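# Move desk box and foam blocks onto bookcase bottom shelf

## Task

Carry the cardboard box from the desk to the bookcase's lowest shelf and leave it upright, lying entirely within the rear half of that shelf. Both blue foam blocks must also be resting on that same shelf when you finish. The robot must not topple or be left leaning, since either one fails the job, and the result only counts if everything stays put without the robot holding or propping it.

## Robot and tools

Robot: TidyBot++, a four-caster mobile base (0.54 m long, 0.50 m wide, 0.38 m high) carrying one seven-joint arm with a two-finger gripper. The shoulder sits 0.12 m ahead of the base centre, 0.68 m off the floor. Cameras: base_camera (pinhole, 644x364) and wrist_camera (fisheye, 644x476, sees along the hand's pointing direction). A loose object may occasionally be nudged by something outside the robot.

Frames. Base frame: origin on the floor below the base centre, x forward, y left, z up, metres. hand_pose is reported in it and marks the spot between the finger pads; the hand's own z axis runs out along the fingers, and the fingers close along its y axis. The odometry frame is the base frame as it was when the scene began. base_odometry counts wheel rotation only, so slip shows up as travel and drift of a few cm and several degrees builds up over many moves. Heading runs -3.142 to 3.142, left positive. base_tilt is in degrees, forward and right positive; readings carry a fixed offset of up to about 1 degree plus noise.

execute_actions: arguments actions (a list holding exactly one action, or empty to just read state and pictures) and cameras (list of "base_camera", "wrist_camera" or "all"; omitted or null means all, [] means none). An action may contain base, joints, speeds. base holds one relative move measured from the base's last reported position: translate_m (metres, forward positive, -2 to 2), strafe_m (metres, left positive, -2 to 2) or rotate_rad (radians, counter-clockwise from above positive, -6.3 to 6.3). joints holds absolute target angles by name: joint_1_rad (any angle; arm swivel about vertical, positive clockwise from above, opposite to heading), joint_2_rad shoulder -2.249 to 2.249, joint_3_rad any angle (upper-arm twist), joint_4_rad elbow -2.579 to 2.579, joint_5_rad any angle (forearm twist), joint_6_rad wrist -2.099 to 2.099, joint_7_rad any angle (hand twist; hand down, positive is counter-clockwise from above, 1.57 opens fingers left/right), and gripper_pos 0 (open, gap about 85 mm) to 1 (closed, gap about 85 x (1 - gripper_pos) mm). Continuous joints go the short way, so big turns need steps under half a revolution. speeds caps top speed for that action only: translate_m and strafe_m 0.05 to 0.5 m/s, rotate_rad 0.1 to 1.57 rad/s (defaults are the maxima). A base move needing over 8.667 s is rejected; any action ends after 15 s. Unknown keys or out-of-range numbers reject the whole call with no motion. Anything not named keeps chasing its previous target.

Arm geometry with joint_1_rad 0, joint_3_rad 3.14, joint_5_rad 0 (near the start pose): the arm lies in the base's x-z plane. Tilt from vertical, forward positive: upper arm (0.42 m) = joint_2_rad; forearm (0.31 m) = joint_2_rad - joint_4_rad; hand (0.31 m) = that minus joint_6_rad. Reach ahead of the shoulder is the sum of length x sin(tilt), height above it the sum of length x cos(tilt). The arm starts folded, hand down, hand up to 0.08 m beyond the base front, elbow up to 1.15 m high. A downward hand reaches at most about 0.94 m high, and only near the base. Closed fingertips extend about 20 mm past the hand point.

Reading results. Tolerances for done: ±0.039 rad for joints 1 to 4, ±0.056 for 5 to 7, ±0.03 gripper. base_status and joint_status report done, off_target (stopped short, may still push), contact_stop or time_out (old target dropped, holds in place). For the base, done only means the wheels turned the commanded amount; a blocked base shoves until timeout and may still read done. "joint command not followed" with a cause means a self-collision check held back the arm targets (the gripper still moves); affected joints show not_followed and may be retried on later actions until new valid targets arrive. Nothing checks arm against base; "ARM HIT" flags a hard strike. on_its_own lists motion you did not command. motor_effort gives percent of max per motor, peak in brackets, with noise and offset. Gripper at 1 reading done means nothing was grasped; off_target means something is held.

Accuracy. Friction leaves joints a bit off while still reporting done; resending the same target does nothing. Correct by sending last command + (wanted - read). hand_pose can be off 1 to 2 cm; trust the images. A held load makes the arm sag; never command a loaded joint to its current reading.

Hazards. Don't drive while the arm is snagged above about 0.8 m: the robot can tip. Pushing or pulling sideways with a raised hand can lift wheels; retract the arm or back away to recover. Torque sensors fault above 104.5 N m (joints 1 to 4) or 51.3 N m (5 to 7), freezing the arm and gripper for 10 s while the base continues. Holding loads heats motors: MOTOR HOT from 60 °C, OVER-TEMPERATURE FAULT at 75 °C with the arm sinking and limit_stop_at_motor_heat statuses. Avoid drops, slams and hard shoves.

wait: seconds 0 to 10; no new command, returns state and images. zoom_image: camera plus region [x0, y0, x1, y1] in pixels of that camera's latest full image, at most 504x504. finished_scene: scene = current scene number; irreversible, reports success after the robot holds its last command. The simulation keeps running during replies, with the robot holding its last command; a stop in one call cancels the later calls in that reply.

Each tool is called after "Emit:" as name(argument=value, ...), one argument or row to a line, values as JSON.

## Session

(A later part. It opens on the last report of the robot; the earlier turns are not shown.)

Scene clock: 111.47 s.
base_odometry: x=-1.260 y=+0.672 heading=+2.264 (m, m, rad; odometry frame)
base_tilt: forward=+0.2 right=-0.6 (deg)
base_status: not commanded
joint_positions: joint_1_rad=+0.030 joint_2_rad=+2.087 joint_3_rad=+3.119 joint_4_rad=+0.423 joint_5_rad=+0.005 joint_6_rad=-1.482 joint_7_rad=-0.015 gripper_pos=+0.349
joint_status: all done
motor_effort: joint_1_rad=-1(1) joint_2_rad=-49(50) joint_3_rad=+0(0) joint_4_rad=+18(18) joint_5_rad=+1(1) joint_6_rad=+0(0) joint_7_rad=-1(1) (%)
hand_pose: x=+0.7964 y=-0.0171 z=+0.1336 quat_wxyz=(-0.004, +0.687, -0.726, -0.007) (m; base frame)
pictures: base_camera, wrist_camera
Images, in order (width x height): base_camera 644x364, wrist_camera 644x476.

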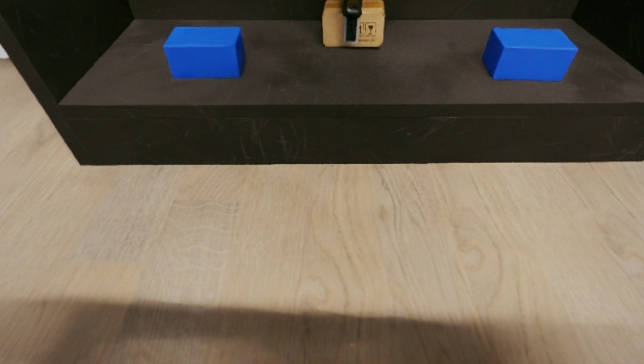

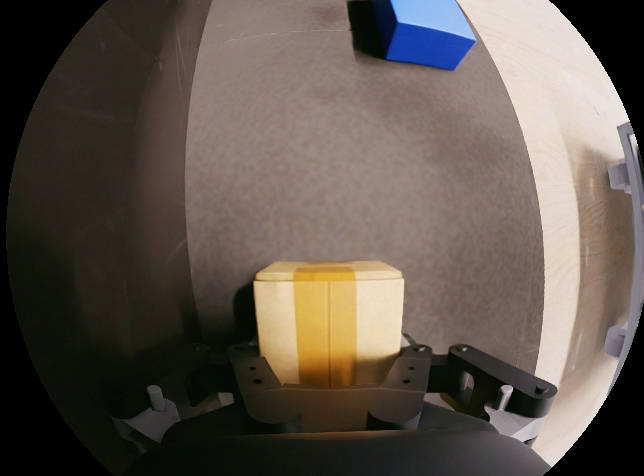

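Emit:
execute_actions(
  actions=[
    {"joints":{"gripper_pos":0.15}},
  ],
  cameras=["base_camera"],
)

Emit:
execute_actions(
  actions=[
    {"joints":{"joint_4_rad":0.66,"joint_6_rad":-1.74}},
  ],
  cameras=[],
)

Emit:
execute_actions(
  actions=[
    {"base":{"translate_m":-0.09},"joints":{"joint_7_rad":-1.57,"gripper_pos":0.6}},
  ],
  cameras=[],
)

Emit:
execute_actions(
  actions=[
    {"joints":{"joint_4_rad":0.45,"joint_6_rad":-1.48}},
  ],
  cameras=[],
)

Emit:
execute_actions(
  actions=[
    {"base":{"translate_m":0.085},"speeds":{"translate_m":0.06}},
  ],
  cameras=["base_camera"],
)

Emit:
execute_actions(
  actions=[
    {"base":{"translate_m":-0.05}},
  ],
  cameras=["base_camera"],
)

Scene clock: 120.33 s.
base_odometry: x=-1.260 y=+0.672 heading=+2.264 (m, m, rad; odometry frame)
base_tilt: forward=+0.1 right=-0.6 (deg)
base_status: not commanded
joint_positions: joint_1_rad=+0.030 joint_2_rad=+2.087 joint_3_rad=+3.119 joint_4_rad=+0.423 joint_5_rad=+0.005 joint_6_rad=-1.482 joint_7_rad=-0.015 gripper_pos=+0.150
joint_status: all done
motor_effort: joint_1_rad=-1(1) joint_2_rad=-47(48) joint_3_rad=-1(0) joint_4_rad=+17(17) joint_5_rad=+1(1) joint_6_rad=+0(0) joint_7_rad=-1(1) (%)
hand_pose: x=+0.7964 y=-0.0171 z=+0.1336 quat_wxyz=(-0.004, +0.687, -0.726, -0.007) (m; base frame)
pictures: base_camera
Images, in order (width x height): base_camera 644x364.

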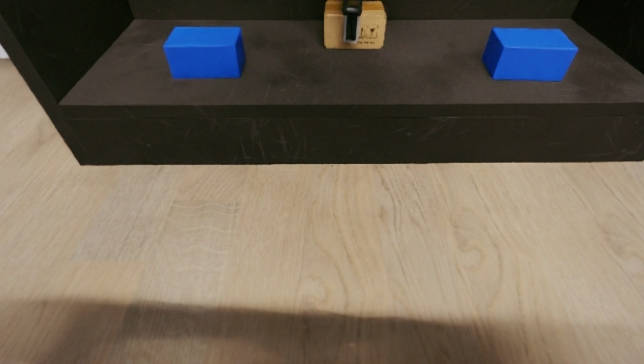

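Scene clock: 121.60 s.
base_odometry: x=-1.260 y=+0.672 heading=+2.264 (m, m, rad; odometry frame)
base_tilt: forward=+0.2 right=-0.6 (deg)
base_status: not commanded
joint_positions: joint_1_rad=+0.030 joint_2_rad=+2.086 joint_3_rad=+3.119 joint_4_rad=+0.652 joint_5_rad=+0.005 joint_6_rad=-1.709 joint_7_rad=-0.015 gripper_pos=+0.150
joint_status: all done
motor_effort: joint_1_rad=-1(1) joint_2_rad=-47(49) joint_3_rad=+0(0) joint_4_rad=+16(18) joint_5_rad=+1(1) joint_6_rad=+0(0) joint_7_rad=-1(1) (%)
hand_pose: x=+0.7957 y=-0.0185 z=+0.2061 quat_wxyz=(-0.004, +0.687, -0.727, -0.006) (m; base frame)
pictures: none
No camera images: the call's "cameras" was empty. Leave "cameras" out to get every camera's image.

Scene clock: 123.37 s.
base_odometry: x=-1.203 y=+0.602 heading=+2.264 (m, m, rad; odometry frame)
base_tilt: forward=+0.1 right=-0.6 (deg)
base_status: done
joint_positions: joint_1_rad=+0.030 joint_2_rad=+2.086 joint_3_rad=+3.119 joint_4_rad=+0.652 joint_5_rad=+0.005 joint_6_rad=-1.710 joint_7_rad=-1.555 gripper_pos=+0.600
joint_status: all done
motor_effort: joint_1_rad=-1(3) joint_2_rad=-47(49) joint_3_rad=+0(0) joint_4_rad=+17(18) joint_5_rad=+1(1) joint_6_rad=-1(1) joint_7_rad=-1(2) (%)
hand_pose: x=+0.7954 y=-0.0186 z=+0.2061 quat_wxyz=(+0.002, -0.013, -1.000, -0.007) (m; base frame)
pictures: none
No camera images: the call's "cameras" was empty. Leave "cameras" out to get every camera's image.

Scene clock: 124.57 s.
base_odometry: x=-1.203 y=+0.602 heading=+2.264 (m, m, rad; odometry frame)
base_tilt: forward=+0.2 right=-0.6 (deg)
base_status: not commanded
joint_positions: joint_1_rad=+0.030 joint_2_rad=+2.086 joint_3_rad=+3.119 joint_4_rad=+0.458 joint_5_rad=+0.005 joint_6_rad=-1.511 joint_7_rad=-1.555 gripper_pos=+0.600
joint_status: all done
motor_effort: joint_1_rad=-1(1) joint_2_rad=-48(49) joint_3_rad=+0(0) joint_4_rad=+17(18) joint_5_rad=+1(1) joint_6_rad=+0(0) joint_7_rad=-2(1) (%)
hand_pose: x=+0.7998 y=-0.0176 z=+0.1455 quat_wxyz=(-0.002, -0.012, -1.000, -0.007) (m; base frame)
pictures: none
No camera images: the call's "cameras" was empty. Leave "cameras" out to get every camera's image.

Scene clock: 126.50 s.
base_odometry: x=-1.257 y=+0.667 heading=+2.264 (m, m, rad; odometry frame)
base_tilt: forward=+0.2 right=-0.6 (deg)
base_status: done
joint_positions: joint_1_rad=+0.030 joint_2_rad=+2.086 joint_3_rad=+3.119 joint_4_rad=+0.458 joint_5_rad=+0.005 joint_6_rad=-1.510 joint_7_rad=-1.555 gripper_pos=+0.600
joint_status: not commanded
motor_effort: joint_1_rad=-1(1) joint_2_rad=-48(50) joint_3_rad=+0(1) joint_4_rad=+17(17) joint_5_rad=+1(1) joint_6_rad=+0(1) joint_7_rad=-1(1) (%)
hand_pose: x=+0.7998 y=-0.0176 z=+0.1454 quat_wxyz=(-0.002, -0.012, -1.000, -0.007) (m; base frame)
pictures: base_camera
Images, in order (width x height): base_camera 644x364.

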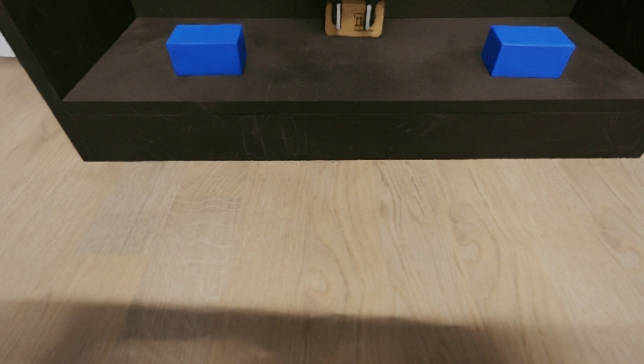

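Scene clock: 127.50 s.
base_odometry: x=-1.225 y=+0.629 heading=+2.264 (m, m, rad; odometry frame)
base_tilt: forward=+0.2 right=-0.6 (deg)
base_status: done
joint_positions: joint_1_rad=+0.030 joint_2_rad=+2.086 joint_3_rad=+3.119 joint_4_rad=+0.457 joint_5_rad=+0.005 joint_6_rad=-1.510 joint_7_rad=-1.555 gripper_pos=+0.600
joint_status: not commanded
motor_effort: joint_1_rad=-1(3) joint_2_rad=-48(49) joint_3_rad=+0(0) joint_4_rad=+17(18) joint_5_rad=+1(2) joint_6_rad=+0(1) joint_7_rad=-1(1) (%)
hand_pose: x=+0.7999 y=-0.0176 z=+0.1453 quat_wxyz=(-0.002, -0.012, -1.000, -0.007) (m; base frame)
pictures: base_camera
Images, in order (width x height): base_camera 644x364.

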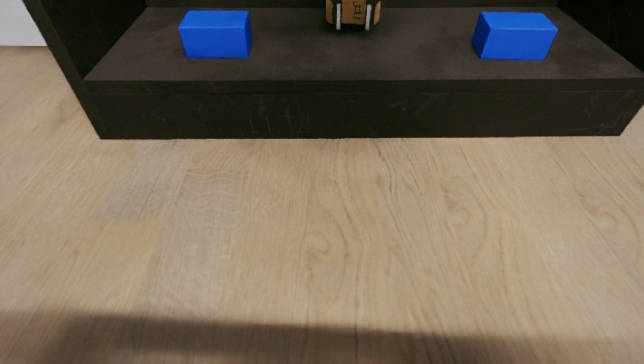

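Emit:
finished_scene(
  scene=1,
)

The scene is finished: the task was done.


## Next scene

The same job, from a new start.

Emit:
execute_actions(
  actions=[
    {"joints":{"joint_4_rad":-1.7,"joint_6_rad":-0.9}},
  ],
)

Scene clock: 2.10 s.
base_odometry: x=+0.000 y=+0.000 heading=+0.000 (m, m, rad; odometry frame)
base_tilt: forward=+0.1 right=-0.6 (deg)
base_status: not commanded
joint_positions: joint_1_rad=+0.022 joint_2_rad=-0.334 joint_3_rad=+3.150 joint_4_rad=-1.707 joint_5_rad=-0.047 joint_6_rad=-0.912 joint_7_rad=+1.535 gripper_pos=+0.000
joint_status: all done
motor_effort: joint_1_rad=-1(1) joint_2_rad=-7(7) joint_3_rad=+0(1) joint_4_rad=+21(22) joint_5_rad=+1(1) joint_6_rad=+7(7) joint_7_rad=-1(1) (%)
hand_pose: x=+0.5247 y=+0.0003 z=+0.9375 quat_wxyz=(-0.025, +0.909, -0.036, +0.415) (m; base frame)
pictures: base_camera, wrist_camera
Images, in order (width x height): base_camera 644x364, wrist_camera 644x476.

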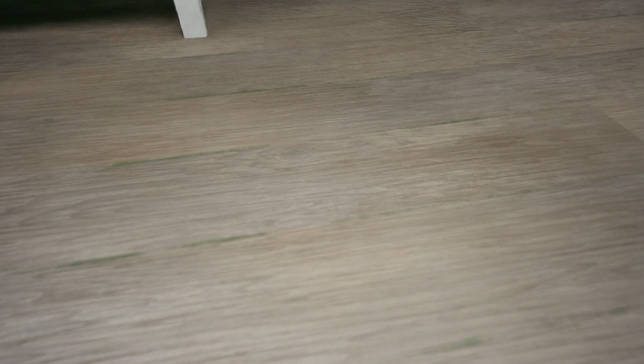

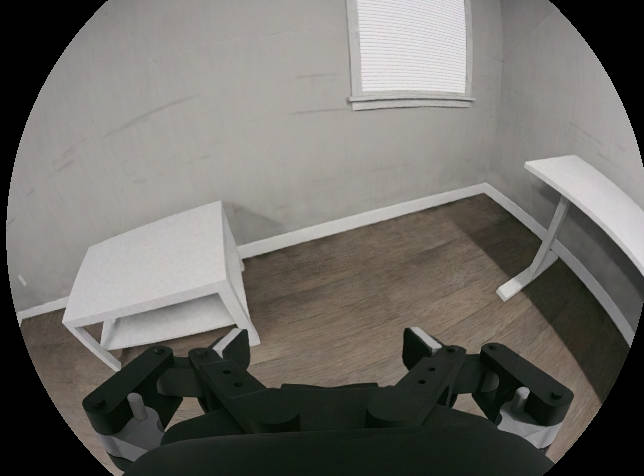

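Emit:
execute_actions(
  actions=[
    {"base":{"rotate_rad":-1.36}},
  ],
)

Scene clock: 6.33 s.
base_odometry: x=+0.000 y=+0.000 heading=-1.360 (m, m, rad; odometry frame)
base_tilt: forward=+0.2 right=-0.6 (deg)
base_status: done
joint_positions: joint_1_rad=+0.022 joint_2_rad=-0.334 joint_3_rad=+3.151 joint_4_rad=-1.707 joint_5_rad=-0.047 joint_6_rad=-0.912 joint_7_rad=+1.535 gripper_pos=+0.000
joint_status: not commanded
motor_effort: joint_1_rad=-1(2) joint_2_rad=-7(9) joint_3_rad=+1(2) joint_4_rad=+21(22) joint_5_rad=+1(0) joint_6_rad=+8(7) joint_7_rad=-2(1) (%)
hand_pose: x=+0.5248 y=-0.0004 z=+0.9375 quat_wxyz=(-0.025, +0.909, -0.036, +0.415) (m; base frame)
pictures: base_camera, wrist_camera
Images, in order (width x height): base_camera 644x364, wrist_camera 644x476.

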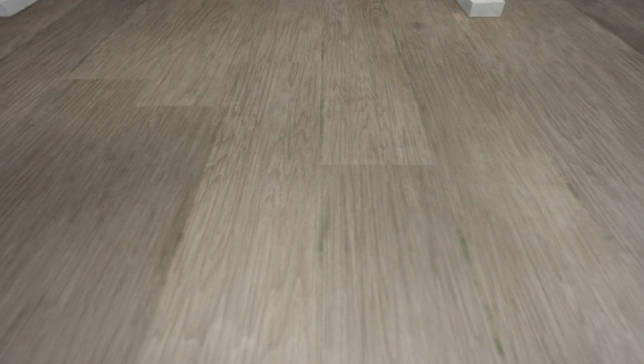

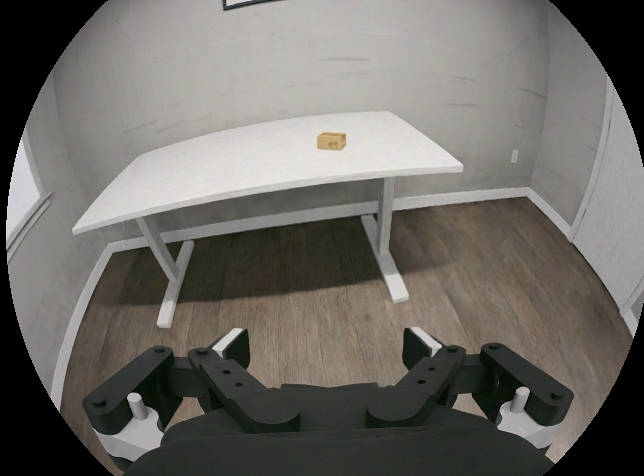

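Similar distance to before (~1.38).

Emit:
execute_actions(
  actions=[
    {"base":{"translate_m":0.75},"joints":{"joint_2_rad":0.55,"joint_4_rad":-0.5,"joint_6_rad":-2.09,"joint_5_rad":0.03}},
  ],
)

Scene clock: 11.33 s.
base_odometry: x=+0.156 y=-0.734 heading=-1.360 (m, m, rad; odometry frame)
base_tilt: forward=+0.1 right=-0.6 (deg)
base_status: done
joint_positions: joint_1_rad=+0.022 joint_2_rad=+0.542 joint_3_rad=+3.151 joint_4_rad=-0.512 joint_5_rad=-0.003 joint_6_rad=-2.057 joint_7_rad=+1.535 gripper_pos=+0.000
joint_status: all done
motor_effort: joint_1_rad=-1(1) joint_2_rad=-33(34) joint_3_rad=+0(1) joint_4_rad=+15(23) joint_5_rad=+1(1) joint_6_rad=+0(8) joint_7_rad=-1(1) (%)
hand_pose: x=+0.6187 y=-0.0119 z=+0.8863 quat_wxyz=(+0.001, +0.999, -0.032, +0.015) (m; base frame)
pictures: base_camera, wrist_camera
Images, in order (width x height): base_camera 644x364, wrist_camera 644x476.

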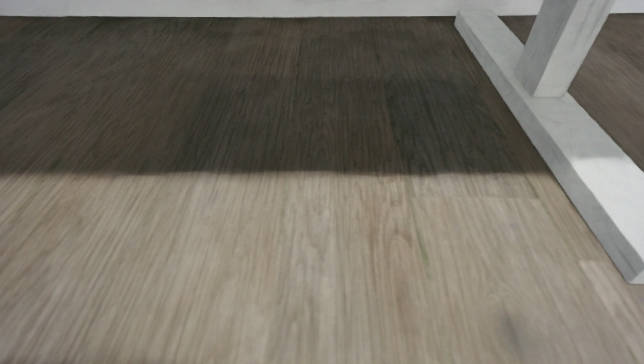

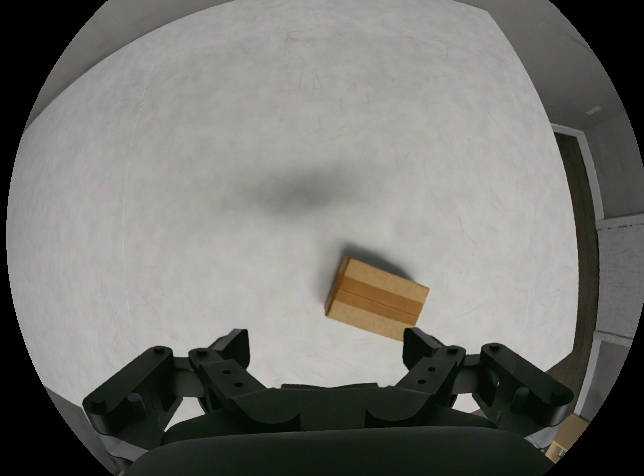

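Emit:
execute_actions(
  actions=[
    {"base":{"strafe_m":-0.045},"joints":{"joint_7_rad":-0.385,"joint_2_rad":0.514,"joint_4_rad":-0.82,"joint_6_rad":-1.77}},
  ],
  cameras=["wrist_camera"],
)

Scene clock: 18.30 s.
base_odometry: x=+0.112 y=-0.743 heading=-1.360 (m, m, rad; odometry frame)
base_tilt: forward=+0.2 right=-0.6 (deg)
base_status: done
joint_positions: joint_1_rad=+0.027 joint_2_rad=+0.539 joint_3_rad=+3.151 joint_4_rad=-0.812 joint_5_rad=+0.001 joint_6_rad=-1.800 joint_7_rad=-0.367 gripper_pos=+0.000
joint_status: all done
motor_effort: joint_1_rad=-1(2) joint_2_rad=-34(36) joint_3_rad=+1(1) joint_4_rad=+17(17) joint_5_rad=+2(2) joint_6_rad=+0(0) joint_7_rad=-1(1) (%)
hand_pose: x=+0.6386 y=-0.0165 z=+0.8001 quat_wxyz=(+0.006, +0.552, -0.834, -0.001) (m; base frame)
pictures: wrist_camera
Images, in order (width x height): wrist_camera 644x476.

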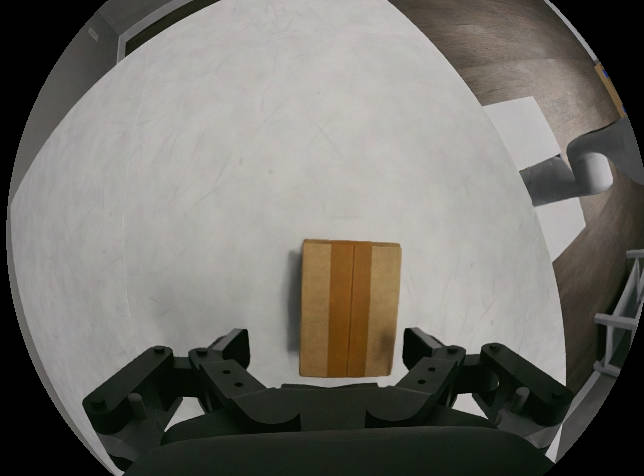

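Emit:
execute_actions(
  actions=[
    {"base":{"translate_m":-0.022}},
  ],
  cameras=[],
)

Emit:
execute_actions(
  actions=[
    {"joints":{"joint_4_rad":-1.01,"joint_6_rad":-1.57,"joint_7_rad":-0.43}},
  ],
  cameras=["wrist_camera"],
)

Scene clock: 24.80 s.
base_odometry: x=+0.108 y=-0.722 heading=-1.360 (m, m, rad; odometry frame)
base_tilt: forward=+0.2 right=-0.6 (deg)
base_status: done
joint_positions: joint_1_rad=+0.027 joint_2_rad=+0.528 joint_3_rad=+3.151 joint_4_rad=-0.812 joint_5_rad=+0.001 joint_6_rad=-1.799 joint_7_rad=-0.367 gripper_pos=+0.000
joint_status: not commanded
motor_effort: joint_1_rad=-1(1) joint_2_rad=-33(37) joint_3_rad=+0(0) joint_4_rad=+17(17) joint_5_rad=+1(2) joint_6_rad=+0(1) joint_7_rad=-1(1) (%)
hand_pose: x=+0.6376 y=-0.0164 z=+0.8056 quat_wxyz=(+0.001, +0.552, -0.834, +0.003) (m; base frame)
pictures: none
No camera images: the call's "cameras" was empty. Leave "cameras" out to get every camera's image.

Scene clock: 25.97 s.
base_odometry: x=+0.108 y=-0.722 heading=-1.360 (m, m, rad; odometry frame)
base_tilt: forward=+0.1 right=-0.6 (deg)
base_status: not commanded
joint_positions: joint_1_rad=+0.027 joint_2_rad=+0.528 joint_3_rad=+3.151 joint_4_rad=-1.002 joint_5_rad=+0.001 joint_6_rad=-1.600 joint_7_rad=-0.393 gripper_pos=+0.000
joint_status: all done
motor_effort: joint_1_rad=-1(1) joint_2_rad=-33(35) joint_3_rad=+1(0) joint_4_rad=+17(18) joint_5_rad=+1(1) joint_6_rad=+0(1) joint_7_rad=-1(1) (%)
hand_pose: x=+0.6485 y=-0.0171 z=+0.7466 quat_wxyz=(-0.003, +0.541, -0.841, +0.005) (m; base frame)
pictures: wrist_camera
Images, in order (width x height): wrist_camera 644x476.

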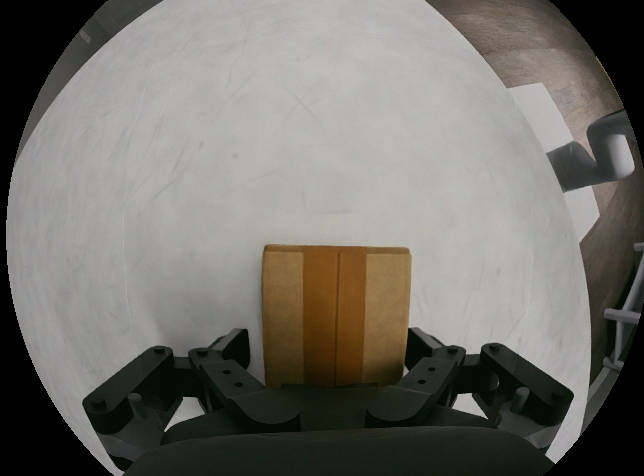

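Emit:
execute_actions(
  actions=[
    {"joints":{"gripper_pos":1}},
  ],
  cameras=[],
)

Emit:
execute_actions(
  actions=[
    {"joints":{"joint_4_rad":-0.75,"joint_6_rad":-1.88}},
  ],
  cameras=[],
)

Emit:
execute_actions(
  actions=[
    {"base":{"translate_m":-0.8}},
  ],
  cameras=[],
)

Emit:
execute_actions(
  actions=[
    {"base":{"rotate_rad":3.1416},"joints":{"joint_2_rad":0,"joint_4_rad":-1.6,"joint_6_rad":-0.7,"joint_7_rad":1.57}},
  ],
)

Scene clock: 33.40 s.
base_odometry: x=+0.108 y=-0.722 heading=-1.360 (m, m, rad; odometry frame)
base_tilt: forward=+0.1 right=-0.6 (deg)
base_status: not commanded
joint_positions: joint_1_rad=+0.027 joint_2_rad=+0.525 joint_3_rad=+3.151 joint_4_rad=-1.005 joint_5_rad=+0.001 joint_6_rad=-1.600 joint_7_rad=-0.393 gripper_pos=+0.347
joint_status: gripper_pos off_target (ended at +0.347, target +1.000)
motor_effort: joint_1_rad=-1(1) joint_2_rad=-34(36) joint_3_rad=+0(0) joint_4_rad=+18(19) joint_5_rad=+1(1) joint_6_rad=+0(2) joint_7_rad=-1(1) (%)
hand_pose: x=+0.6476 y=-0.0171 z=+0.7475 quat_wxyz=(-0.004, +0.541, -0.841, +0.006) (m; base frame)
pictures: none
No camera images: the call's "cameras" was empty. Leave "cameras" out to get every camera's image.

Scene clock: 34.70 s.
base_odometry: x=+0.108 y=-0.722 heading=-1.360 (m, m, rad; odometry frame)
base_tilt: forward=+0.2 right=-0.6 (deg)
base_status: not commanded
joint_positions: joint_1_rad=+0.027 joint_2_rad=+0.525 joint_3_rad=+3.151 joint_4_rad=-0.761 joint_5_rad=+0.001 joint_6_rad=-1.851 joint_7_rad=-0.393 gripper_pos=+0.347
joint_status: all done
motor_effort: joint_1_rad=-1(1) joint_2_rad=-34(36) joint_3_rad=+0(0) joint_4_rad=+17(19) joint_5_rad=+1(1) joint_6_rad=+0(1) joint_7_rad=-1(1) (%)
hand_pose: x=+0.6328 y=-0.0162 z=+0.8228 quat_wxyz=(+0.000, +0.541, -0.841, +0.004) (m; base frame)
pictures: none
No camera images: the call's "cameras" was empty. Leave "cameras" out to get every camera's image.

Scene clock: 37.67 s.
base_odometry: x=-0.060 y=+0.061 heading=-1.360 (m, m, rad; odometry frame)
base_tilt: forward=+0.1 right=-0.6 (deg)
base_status: done
joint_positions: joint_1_rad=+0.027 joint_2_rad=+0.524 joint_3_rad=+3.151 joint_4_rad=-0.761 joint_5_rad=+0.001 joint_6_rad=-1.853 joint_7_rad=-0.393 gripper_pos=+0.347
joint_status: not commanded
motor_effort: joint_1_rad=-1(0) joint_2_rad=-33(38) joint_3_rad=+0(0) joint_4_rad=+17(18) joint_5_rad=+1(2) joint_6_rad=+0(1) joint_7_rad=-1(1) (%)
hand_pose: x=+0.6322 y=-0.0162 z=+0.8234 quat_wxyz=(+0.000, +0.541, -0.841, +0.003) (m; base frame)
pictures: none
No camera images: the call's "cameras" was empty. Leave "cameras" out to get every camera's image.

Scene clock: 41.03 s.
base_odometry: x=-0.060 y=+0.061 heading=+1.781 (m, m, rad; odometry frame)
base_tilt: forward=+0.1 right=-0.6 (deg)
base_status: done
joint_positions: joint_1_rad=+0.021 joint_2_rad=+0.031 joint_3_rad=+3.150 joint_4_rad=-1.592 joint_5_rad=+0.004 joint_6_rad=-0.727 joint_7_rad=+1.538 gripper_pos=+0.347
joint_status: all done
motor_effort: joint_1_rad=-1(5) joint_2_rad=-22(35) joint_3_rad=+1(2) joint_4_rad=+23(23) joint_5_rad=+1(2) joint_6_rad=+8(7) joint_7_rad=-1(1) (%)
hand_pose: x=+0.6672 y=-0.0156 z=+0.8669 quat_wxyz=(+0.001, +0.922, -0.028, +0.385) (m; base frame)
pictures: base_camera, wrist_camera
Images, in order (width x height): base_camera 644x364, wrist_camera 644x476.

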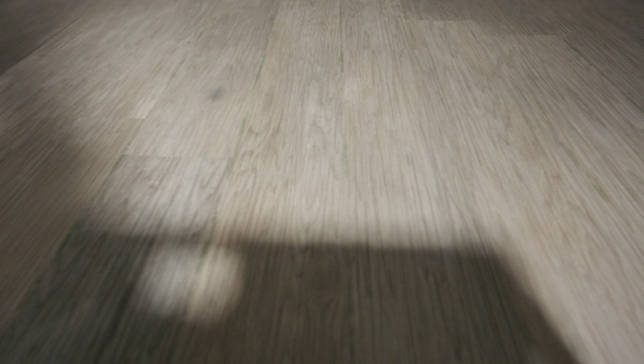

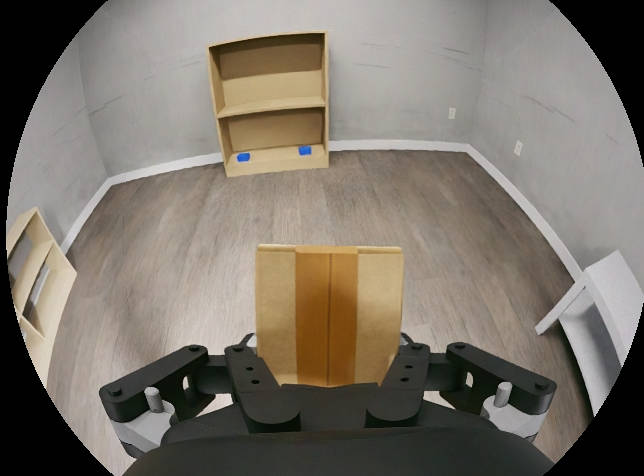

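Emit:
execute_actions(
  actions=[
    {"base":{"strafe_m":0.35}},
  ],
  cameras=[],
)

Emit:
execute_actions(
  actions=[
    {"base":{"translate_m":1.2},"joints":{"joint_2_rad":1.0,"joint_4_rad":-1.9,"joint_6_rad":1.2}},
  ],
)

Scene clock: 47.07 s.
base_odometry: x=-0.402 y=-0.013 heading=+1.782 (m, m, rad; odometry frame)
base_tilt: forward=+0.2 right=-0.5 (deg)
base_status: done
joint_positions: joint_1_rad=+0.019 joint_2_rad=+0.031 joint_3_rad=+3.148 joint_4_rad=-1.592 joint_5_rad=+0.004 joint_6_rad=-0.727 joint_7_rad=+1.538 gripper_pos=+0.347
joint_status: not commanded
motor_effort: joint_1_rad=-1(4) joint_2_rad=-21(21) joint_3_rad=+1(2) joint_4_rad=+22(22) joint_5_rad=+1(2) joint_6_rad=+8(8) joint_7_rad=-1(1) (%)
hand_pose: x=+0.6672 y=-0.0135 z=+0.8669 quat_wxyz=(+0.001, +0.922, -0.026, +0.385) (m; base frame)
pictures: none
No camera images: the call's "cameras" was empty. Leave "cameras" out to get every camera's image.

Scene clock: 50.83 s.
base_odometry: x=-0.654 y=+1.160 heading=+1.782 (m, m, rad; odometry frame)
base_tilt: forward=+0.2 right=-0.6 (deg)
base_status: done
joint_positions: joint_1_rad=+0.019 joint_2_rad=+0.996 joint_3_rad=+3.148 joint_4_rad=-1.895 joint_5_rad=+0.004 joint_6_rad=+1.164 joint_7_rad=+1.538 gripper_pos=+0.347
joint_status: all done
motor_effort: joint_1_rad=-1(0) joint_2_rad=-40(41) joint_3_rad=+0(1) joint_4_rad=+11(24) joint_5_rad=+1(1) joint_6_rad=+10(11) joint_7_rad=-1(1) (%)
hand_pose: x=+0.8574 y=-0.0149 z=+0.5577 quat_wxyz=(-0.002, +0.760, -0.017, +0.650) (m; base frame)
pictures: base_camera, wrist_camera
Images, in order (width x height): base_camera 644x364, wrist_camera 644x476.

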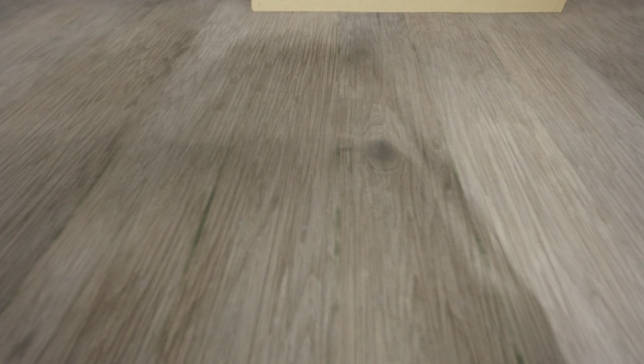

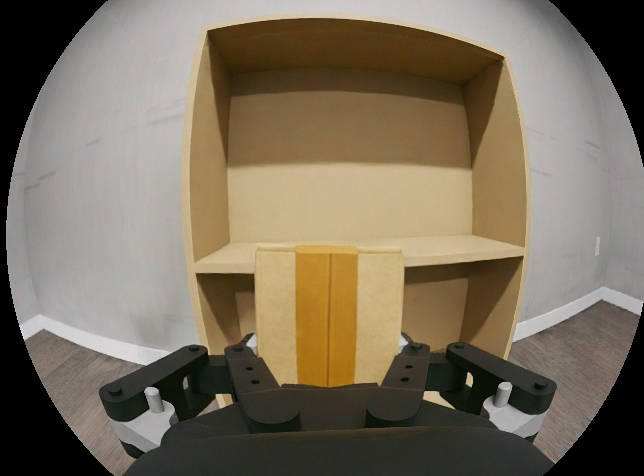

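Emit:
execute_actions(
  actions=[
    {"base":{"strafe_m":-0.2},"joints":{"joint_2_rad":1.62,"joint_4_rad":-1.22,"joint_6_rad":-0.33,"joint_7_rad":1.6}},
  ],
)

Scene clock: 59.70 s.
base_odometry: x=-0.458 y=+1.203 heading=+1.782 (m, m, rad; odometry frame)
base_tilt: forward=+0.1 right=-0.6 (deg)
base_status: done
joint_positions: joint_1_rad=+0.029 joint_2_rad=+1.617 joint_3_rad=+3.149 joint_4_rad=-1.232 joint_5_rad=+0.004 joint_6_rad=-0.307 joint_7_rad=+1.562 gripper_pos=+0.347
joint_status: all done
motor_effort: joint_1_rad=-1(5) joint_2_rad=-40(43) joint_3_rad=+0(2) joint_4_rad=+5(11) joint_5_rad=+1(0) joint_6_rad=+0(9) joint_7_rad=-1(1) (%)
hand_pose: x=+0.6254 y=-0.0181 z=+0.0501 quat_wxyz=(+0.004, +1.000, -0.017, -0.007) (m; base frame)
pictures: base_camera, wrist_camera
Images, in order (width x height): base_camera 644x364, wrist_camera 644x476.

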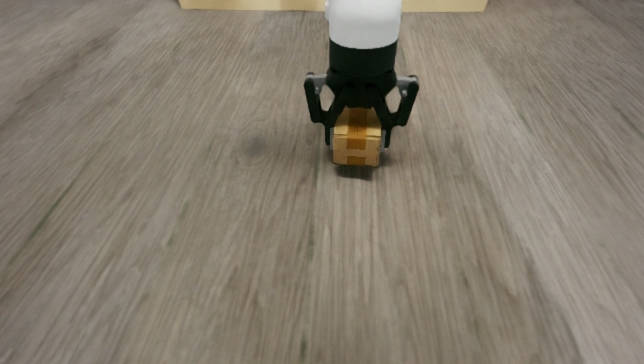

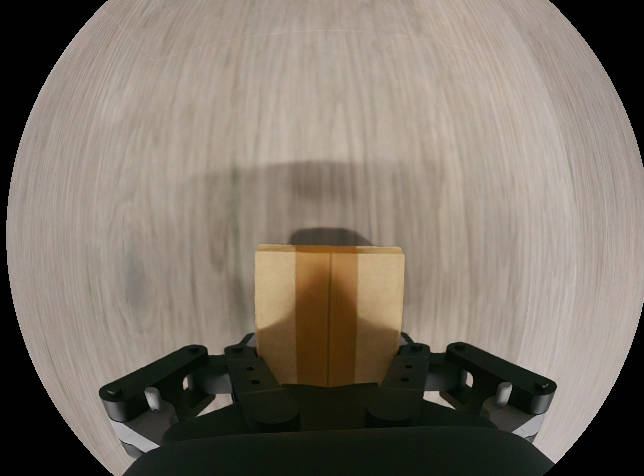

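Emit:
execute_actions(
  actions=[
    {"joints":{"joint_2_rad":1.66,"joint_6_rad":-0.23}},
  ],
  cameras=["base_camera"],
)

Emit:
execute_actions(
  actions=[
    {"joints":{"gripper_pos":0}},
  ],
  cameras=[],
)

Emit:
execute_actions(
  actions=[
    {"base":{"translate_m":-0.3},"joints":{"joint_6_rad":0.66,"joint_4_rad":-1.12}},
  ],
  cameras=[],
)

Emit:
execute_actions(
  actions=[
    {"joints":{"joint_2_rad":1.86}},
  ],
)

Scene clock: 66.87 s.
base_odometry: x=-0.458 y=+1.203 heading=+1.782 (m, m, rad; odometry frame)
base_tilt: forward=+0.1 right=-0.6 (deg)
base_status: not commanded
joint_positions: joint_1_rad=+0.029 joint_2_rad=+1.648 joint_3_rad=+3.149 joint_4_rad=-1.230 joint_5_rad=+0.004 joint_6_rad=-0.258 joint_7_rad=+1.562 gripper_pos=+0.347
joint_status: all done
motor_effort: joint_1_rad=-1(1) joint_2_rad=-40(41) joint_3_rad=+0(0) joint_4_rad=+5(5) joint_5_rad=+1(1) joint_6_rad=+0(1) joint_7_rad=-1(1) (%)
hand_pose: x=+0.6217 y=-0.0179 z=+0.0346 quat_wxyz=(+0.004, +1.000, -0.017, +0.003) (m; base frame)
pictures: base_camera
Images, in order (width x height): base_camera 644x364.

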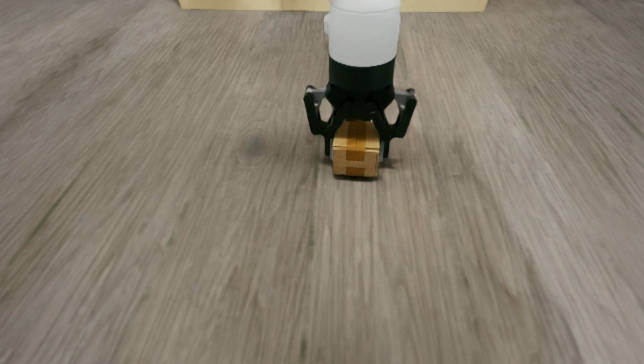

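Scene clock: 67.97 s.
base_odometry: x=-0.458 y=+1.203 heading=+1.782 (m, m, rad; odometry frame)
base_tilt: forward=+0.1 right=-0.6 (deg)
base_status: not commanded
joint_positions: joint_1_rad=+0.029 joint_2_rad=+1.648 joint_3_rad=+3.149 joint_4_rad=-1.230 joint_5_rad=+0.004 joint_6_rad=-0.258 joint_7_rad=+1.562 gripper_pos=+0.000
joint_status: all done
motor_effort: joint_1_rad=-1(1) joint_2_rad=-39(40) joint_3_rad=+0(0) joint_4_rad=+5(5) joint_5_rad=+1(1) joint_6_rad=+1(0) joint_7_rad=-1(1) (%)
hand_pose: x=+0.6217 y=-0.0179 z=+0.0346 quat_wxyz=(+0.004, +1.000, -0.017, +0.003) (m; base frame)
pictures: none
No camera images: the call's "cameras" was empty. Leave "cameras" out to get every camera's image.

Scene clock: 69.90 s.
base_odometry: x=-0.395 y=+0.909 heading=+1.783 (m, m, rad; odometry frame)
base_tilt: forward=+0.1 right=-0.6 (deg)
base_status: done
joint_positions: joint_1_rad=+0.029 joint_2_rad=+1.654 joint_3_rad=+3.149 joint_4_rad=-1.124 joint_5_rad=+0.004 joint_6_rad=+0.652 joint_7_rad=+1.562 gripper_pos=+0.000
joint_status: all done
motor_effort: joint_1_rad=-1(2) joint_2_rad=-44(47) joint_3_rad=+0(1) joint_4_rad=+11(12) joint_5_rad=+1(1) joint_6_rad=+8(8) joint_7_rad=-1(1) (%)
hand_pose: x=+0.9143 y=-0.0241 z=+0.1891 quat_wxyz=(+0.008, +0.874, -0.013, +0.486) (m; base frame)
pictures: none
No camera images: the call's "cameras" was empty. Leave "cameras" out to get every camera's image.

Scene clock: 71.40 s.
base_odometry: x=-0.395 y=+0.909 heading=+1.783 (m, m, rad; odometry frame)
base_tilt: forward=+0.1 right=-0.5 (deg)
base_status: not commanded
joint_positions: joint_1_rad=+0.029 joint_2_rad=+1.866 joint_3_rad=+3.149 joint_4_rad=-1.123 joint_5_rad=+0.004 joint_6_rad=+0.652 joint_7_rad=+1.562 gripper_pos=+0.000
joint_status: all done
motor_effort: joint_1_rad=-1(1) joint_2_rad=-40(45) joint_3_rad=+0(0) joint_4_rad=+7(10) joint_5_rad=+1(1) joint_6_rad=+8(9) joint_7_rad=-1(1) (%)
hand_pose: x=+0.7935 y=-0.0206 z=+0.0330 quat_wxyz=(+0.006, +0.920, -0.013, +0.392) (m; base frame)
pictures: base_camera, wrist_camera
Images, in order (width x height): base_camera 644x364, wrist_camera 644x476.

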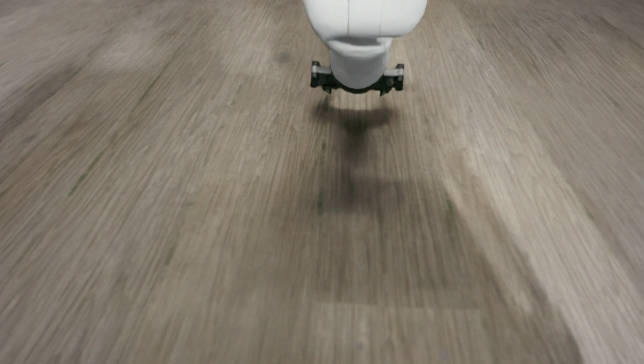

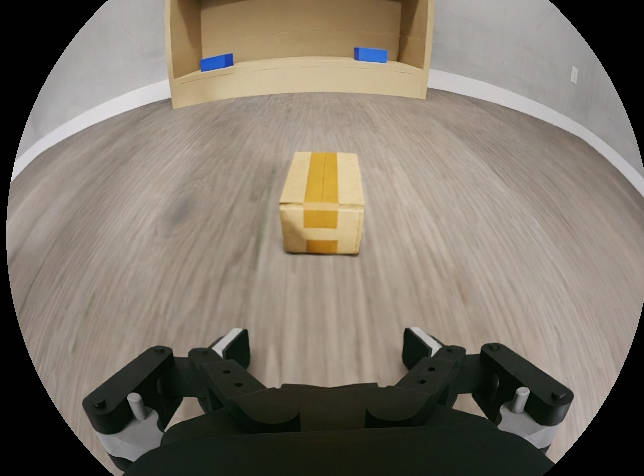

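Emit:
execute_actions(
  actions=[
    {"base":{"translate_m":0.12},"speeds":{"translate_m":0.15}},
  ],
  cameras=["wrist_camera"],
)

Emit:
execute_actions(
  actions=[
    {"joints":{"gripper_pos":1}},
  ],
  cameras=[],
)

Emit:
execute_actions(
  actions=[
    {"joints":{"joint_2_rad":1.66,"joint_4_rad":-0.825,"joint_6_rad":0.15}},
  ],
  cameras=[],
)

Emit:
execute_actions(
  actions=[
    {"base":{"translate_m":0.45}},
  ],
)

Scene clock: 79.30 s.
base_odometry: x=-0.420 y=+1.027 heading=+1.782 (m, m, rad; odometry frame)
base_tilt: forward=+0.2 right=-0.5 (deg)
base_status: done
joint_positions: joint_1_rad=+0.029 joint_2_rad=+1.866 joint_3_rad=+3.149 joint_4_rad=-1.122 joint_5_rad=+0.004 joint_6_rad=+0.652 joint_7_rad=+1.562 gripper_pos=+0.000
joint_status: not commanded
motor_effort: joint_1_rad=-1(2) joint_2_rad=-40(42) joint_3_rad=+0(0) joint_4_rad=+7(8) joint_5_rad=+1(1) joint_6_rad=+7(8) joint_7_rad=-1(1) (%)
hand_pose: x=+0.7939 y=-0.0206 z=+0.0332 quat_wxyz=(+0.006, +0.920, -0.013, +0.392) (m; base frame)
pictures: wrist_camera
Images, in order (width x height): wrist_camera 644x476.

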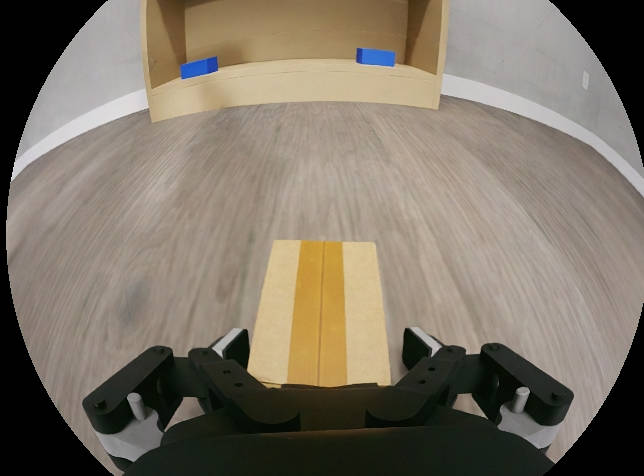

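Scene clock: 80.40 s.
base_odometry: x=-0.420 y=+1.027 heading=+1.782 (m, m, rad; odometry frame)
base_tilt: forward=+0.1 right=-0.6 (deg)
base_status: not commanded
joint_positions: joint_1_rad=+0.029 joint_2_rad=+1.865 joint_3_rad=+3.149 joint_4_rad=-1.122 joint_5_rad=+0.004 joint_6_rad=+0.653 joint_7_rad=+1.562 gripper_pos=+0.347
joint_status: gripper_pos off_target (ended at +0.347, target +1.000)
motor_effort: joint_1_rad=-1(0) joint_2_rad=-40(41) joint_3_rad=+0(0) joint_4_rad=+7(8) joint_5_rad=+1(0) joint_6_rad=+8(8) joint_7_rad=-1(1) (%)
hand_pose: x=+0.7944 y=-0.0206 z=+0.0337 quat_wxyz=(+0.006, +0.920, -0.013, +0.393) (m; base frame)
pictures: none
No camera images: the call's "cameras" was empty. Leave "cameras" out to get every camera's image.

Scene clock: 82.13 s.
base_odometry: x=-0.420 y=+1.027 heading=+1.782 (m, m, rad; odometry frame)
base_tilt: forward=+0.1 right=-0.6 (deg)
base_status: not commanded
joint_positions: joint_1_rad=+0.029 joint_2_rad=+1.662 joint_3_rad=+3.149 joint_4_rad=-0.826 joint_5_rad=+0.004 joint_6_rad=+0.175 joint_7_rad=+1.562 gripper_pos=+0.347
joint_status: all done
motor_effort: joint_1_rad=-1(1) joint_2_rad=-50(52) joint_3_rad=+0(0) joint_4_rad=+15(16) joint_5_rad=+1(1) joint_6_rad=+8(9) joint_7_rad=-1(1) (%)
hand_pose: x=+0.9578 y=-0.0259 z=+0.1830 quat_wxyz=(+0.008, +0.915, -0.014, +0.402) (m; base frame)
pictures: none
No camera images: the call's "cameras" was empty. Leave "cameras" out to get every camera's image.

Scene clock: 84.40 s.
base_odometry: x=-0.515 y=+1.467 heading=+1.782 (m, m, rad; odometry frame)
base_tilt: forward=+0.2 right=-0.6 (deg)
base_status: done
joint_positions: joint_1_rad=+0.029 joint_2_rad=+1.662 joint_3_rad=+3.149 joint_4_rad=-0.826 joint_5_rad=+0.004 joint_6_rad=+0.174 joint_7_rad=+1.562 gripper_pos=+0.347
joint_status: not commanded
motor_effort: joint_1_rad=-1(4) joint_2_rad=-49(51) joint_3_rad=+0(1) joint_4_rad=+15(17) joint_5_rad=+1(1) joint_6_rad=+8(9) joint_7_rad=-2(1) (%)
hand_pose: x=+0.9578 y=-0.0259 z=+0.1829 quat_wxyz=(+0.008, +0.916, -0.014, +0.402) (m; base frame)
pictures: base_camera, wrist_camera
Images, in order (width x height): base_camera 644x364, wrist_camera 644x476.

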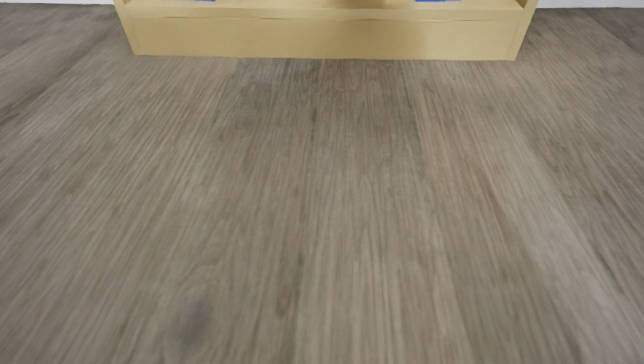

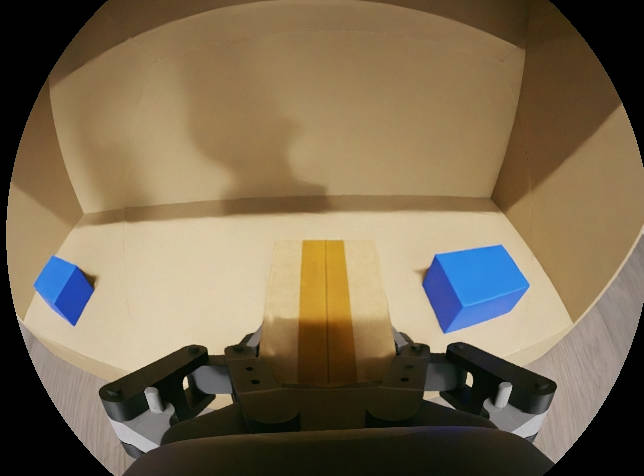

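Emit:
execute_actions(
  actions=[
    {"base":{"strafe_m":0.08},"joints":{"joint_2_rad":1.70}},
  ],
  cameras=[],
)

Emit:
execute_actions(
  actions=[
    {"base":{"translate_m":0.16},"speeds":{"translate_m":0.1}},
  ],
)

Scene clock: 91.13 s.
base_odometry: x=-0.593 y=+1.450 heading=+1.782 (m, m, rad; odometry frame)
base_tilt: forward=+0.2 right=-0.6 (deg)
base_status: done
joint_positions: joint_1_rad=+0.018 joint_2_rad=+1.692 joint_3_rad=+3.149 joint_4_rad=-0.827 joint_5_rad=+0.004 joint_6_rad=+0.174 joint_7_rad=+1.562 gripper_pos=+0.347
joint_status: all done
motor_effort: joint_1_rad=-1(3) joint_2_rad=-49(51) joint_3_rad=+0(1) joint_4_rad=+15(15) joint_5_rad=+1(1) joint_6_rad=+8(8) joint_7_rad=-1(1) (%)
hand_pose: x=+0.9425 y=-0.0160 z=+0.1579 quat_wxyz=(+0.005, +0.922, -0.008, +0.388) (m; base frame)
pictures: none
No camera images: the call's "cameras" was empty. Leave "cameras" out to get every camera's image.

Scene clock: 93.30 s.
base_odometry: x=-0.627 y=+1.607 heading=+1.782 (m, m, rad; odometry frame)
base_tilt: forward=+0.1 right=-0.6 (deg)
base_status: done
joint_positions: joint_1_rad=+0.018 joint_2_rad=+1.693 joint_3_rad=+3.149 joint_4_rad=-0.827 joint_5_rad=+0.004 joint_6_rad=+0.174 joint_7_rad=+1.562 gripper_pos=+0.347
joint_status: not commanded
motor_effort: joint_1_rad=-1(2) joint_2_rad=-49(52) joint_3_rad=+0(1) joint_4_rad=+14(16) joint_5_rad=+1(1) joint_6_rad=+8(8) joint_7_rad=-1(1) (%)
hand_pose: x=+0.9416 y=-0.0159 z=+0.1567 quat_wxyz=(+0.005, +0.922, -0.008, +0.387) (m; base frame)
pictures: base_camera, wrist_camera
Images, in order (width x height): base_camera 644x364, wrist_camera 644x476.

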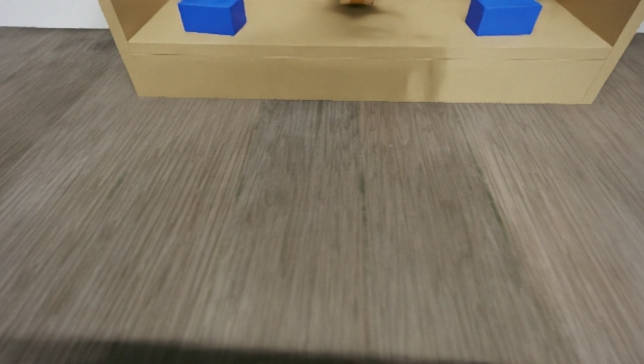

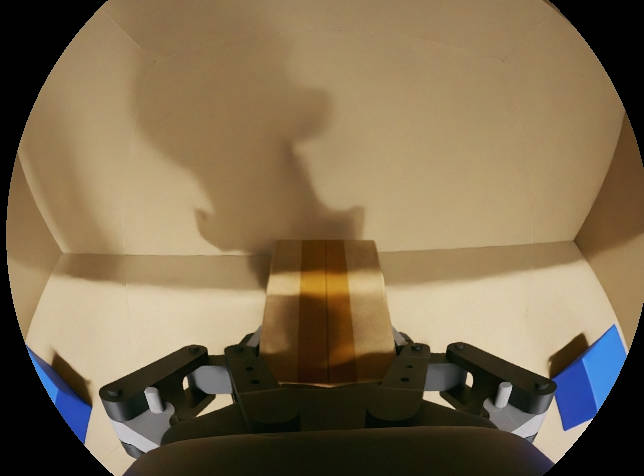

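Emit:
execute_actions(
  actions=[
    {"base":{"translate_m":0.05},"speeds":{"translate_m":0.06},"joints":{"joint_2_rad":1.74,"joint_6_rad":0.25}},
  ],
)

Scene clock: 97.57 s.
base_odometry: x=-0.637 y=+1.655 heading=+1.782 (m, m, rad; odometry frame)
base_tilt: forward=+0.2 right=-0.6 (deg)
base_status: done
joint_positions: joint_1_rad=+0.018 joint_2_rad=+1.730 joint_3_rad=+3.149 joint_4_rad=-0.827 joint_5_rad=+0.004 joint_6_rad=+0.219 joint_7_rad=+1.562 gripper_pos=+0.347
joint_status: all done
motor_effort: joint_1_rad=-1(2) joint_2_rad=-47(50) joint_3_rad=+0(1) joint_4_rad=+14(16) joint_5_rad=+1(1) joint_6_rad=+7(8) joint_7_rad=-1(1) (%)
hand_pose: x=+0.9315 y=-0.0156 z=+0.1364 quat_wxyz=(+0.005, +0.920, -0.008, +0.391) (m; base frame)
pictures: base_camera, wrist_camera
Images, in order (width x height): base_camera 644x364, wrist_camera 644x476.

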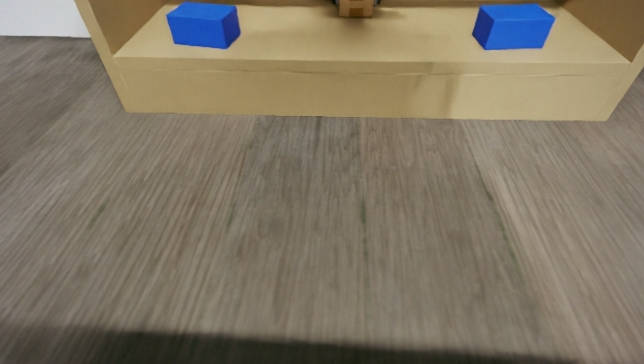

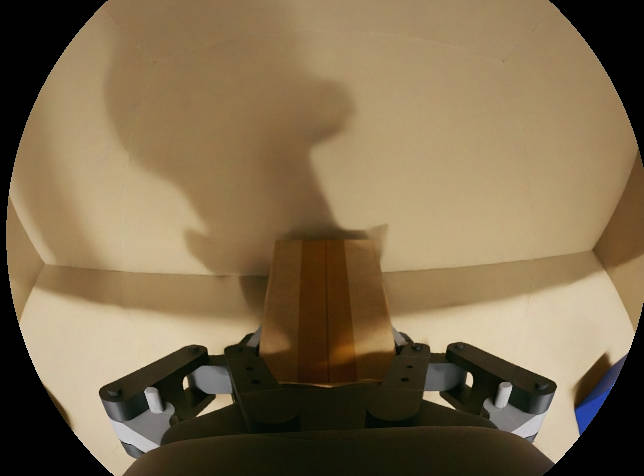

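Emit:
execute_actions(
  actions=[
    {"joints":{"gripper_pos":0.1}},
  ],
  cameras=[],
)

Emit:
execute_actions(
  actions=[
    {"base":{"translate_m":-0.1}},
  ],
  cameras=["wrist_camera"],
)

Scene clock: 103.50 s.
base_odometry: x=-0.637 y=+1.655 heading=+1.782 (m, m, rad; odometry frame)
base_tilt: forward=+0.1 right=-0.6 (deg)
base_status: not commanded
joint_positions: joint_1_rad=+0.018 joint_2_rad=+1.730 joint_3_rad=+3.149 joint_4_rad=-0.827 joint_5_rad=+0.004 joint_6_rad=+0.219 joint_7_rad=+1.562 gripper_pos=+0.100
joint_status: all done
motor_effort: joint_1_rad=-1(1) joint_2_rad=-47(48) joint_3_rad=+0(0) joint_4_rad=+14(14) joint_5_rad=+1(1) joint_6_rad=+7(8) joint_7_rad=-1(1) (%)
hand_pose: x=+0.9316 y=-0.0156 z=+0.1364 quat_wxyz=(+0.005, +0.920, -0.008, +0.391) (m; base frame)
pictures: none
No camera images: the call's "cameras" was empty. Leave "cameras" out to get every camera's image.

Scene clock: 104.73 s.
base_odometry: x=-0.616 y=+1.558 heading=+1.782 (m, m, rad; odometry frame)
base_tilt: forward=+0.2 right=-0.6 (deg)
base_status: done
joint_positions: joint_1_rad=+0.018 joint_2_rad=+1.731 joint_3_rad=+3.149 joint_4_rad=-0.827 joint_5_rad=+0.004 joint_6_rad=+0.220 joint_7_rad=+1.562 gripper_pos=+0.100
joint_status: not commanded
motor_effort: joint_1_rad=-1(3) joint_2_rad=-47(49) joint_3_rad=+0(1) joint_4_rad=+14(15) joint_5_rad=+1(1) joint_6_rad=+7(8) joint_7_rad=-1(1) (%)
hand_pose: x=+0.9314 y=-0.0159 z=+0.1360 quat_wxyz=(+0.005, +0.920, -0.008, +0.391) (m; base frame)
pictures: wrist_camera
Images, in order (width x height): wrist_camera 644x476.

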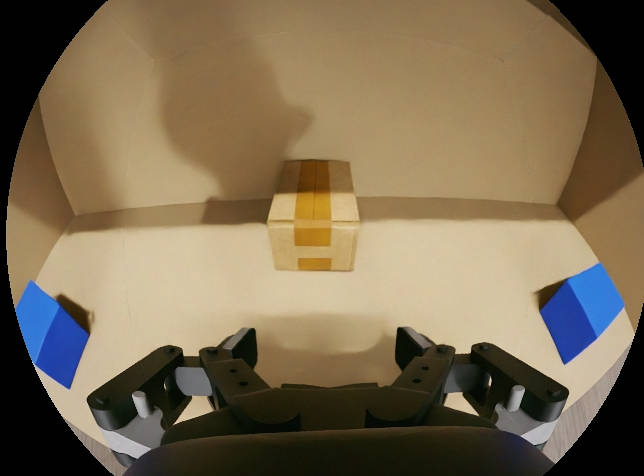

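Emit:
finished_scene(
  scene=2,
)

The scene is finished: the task was done.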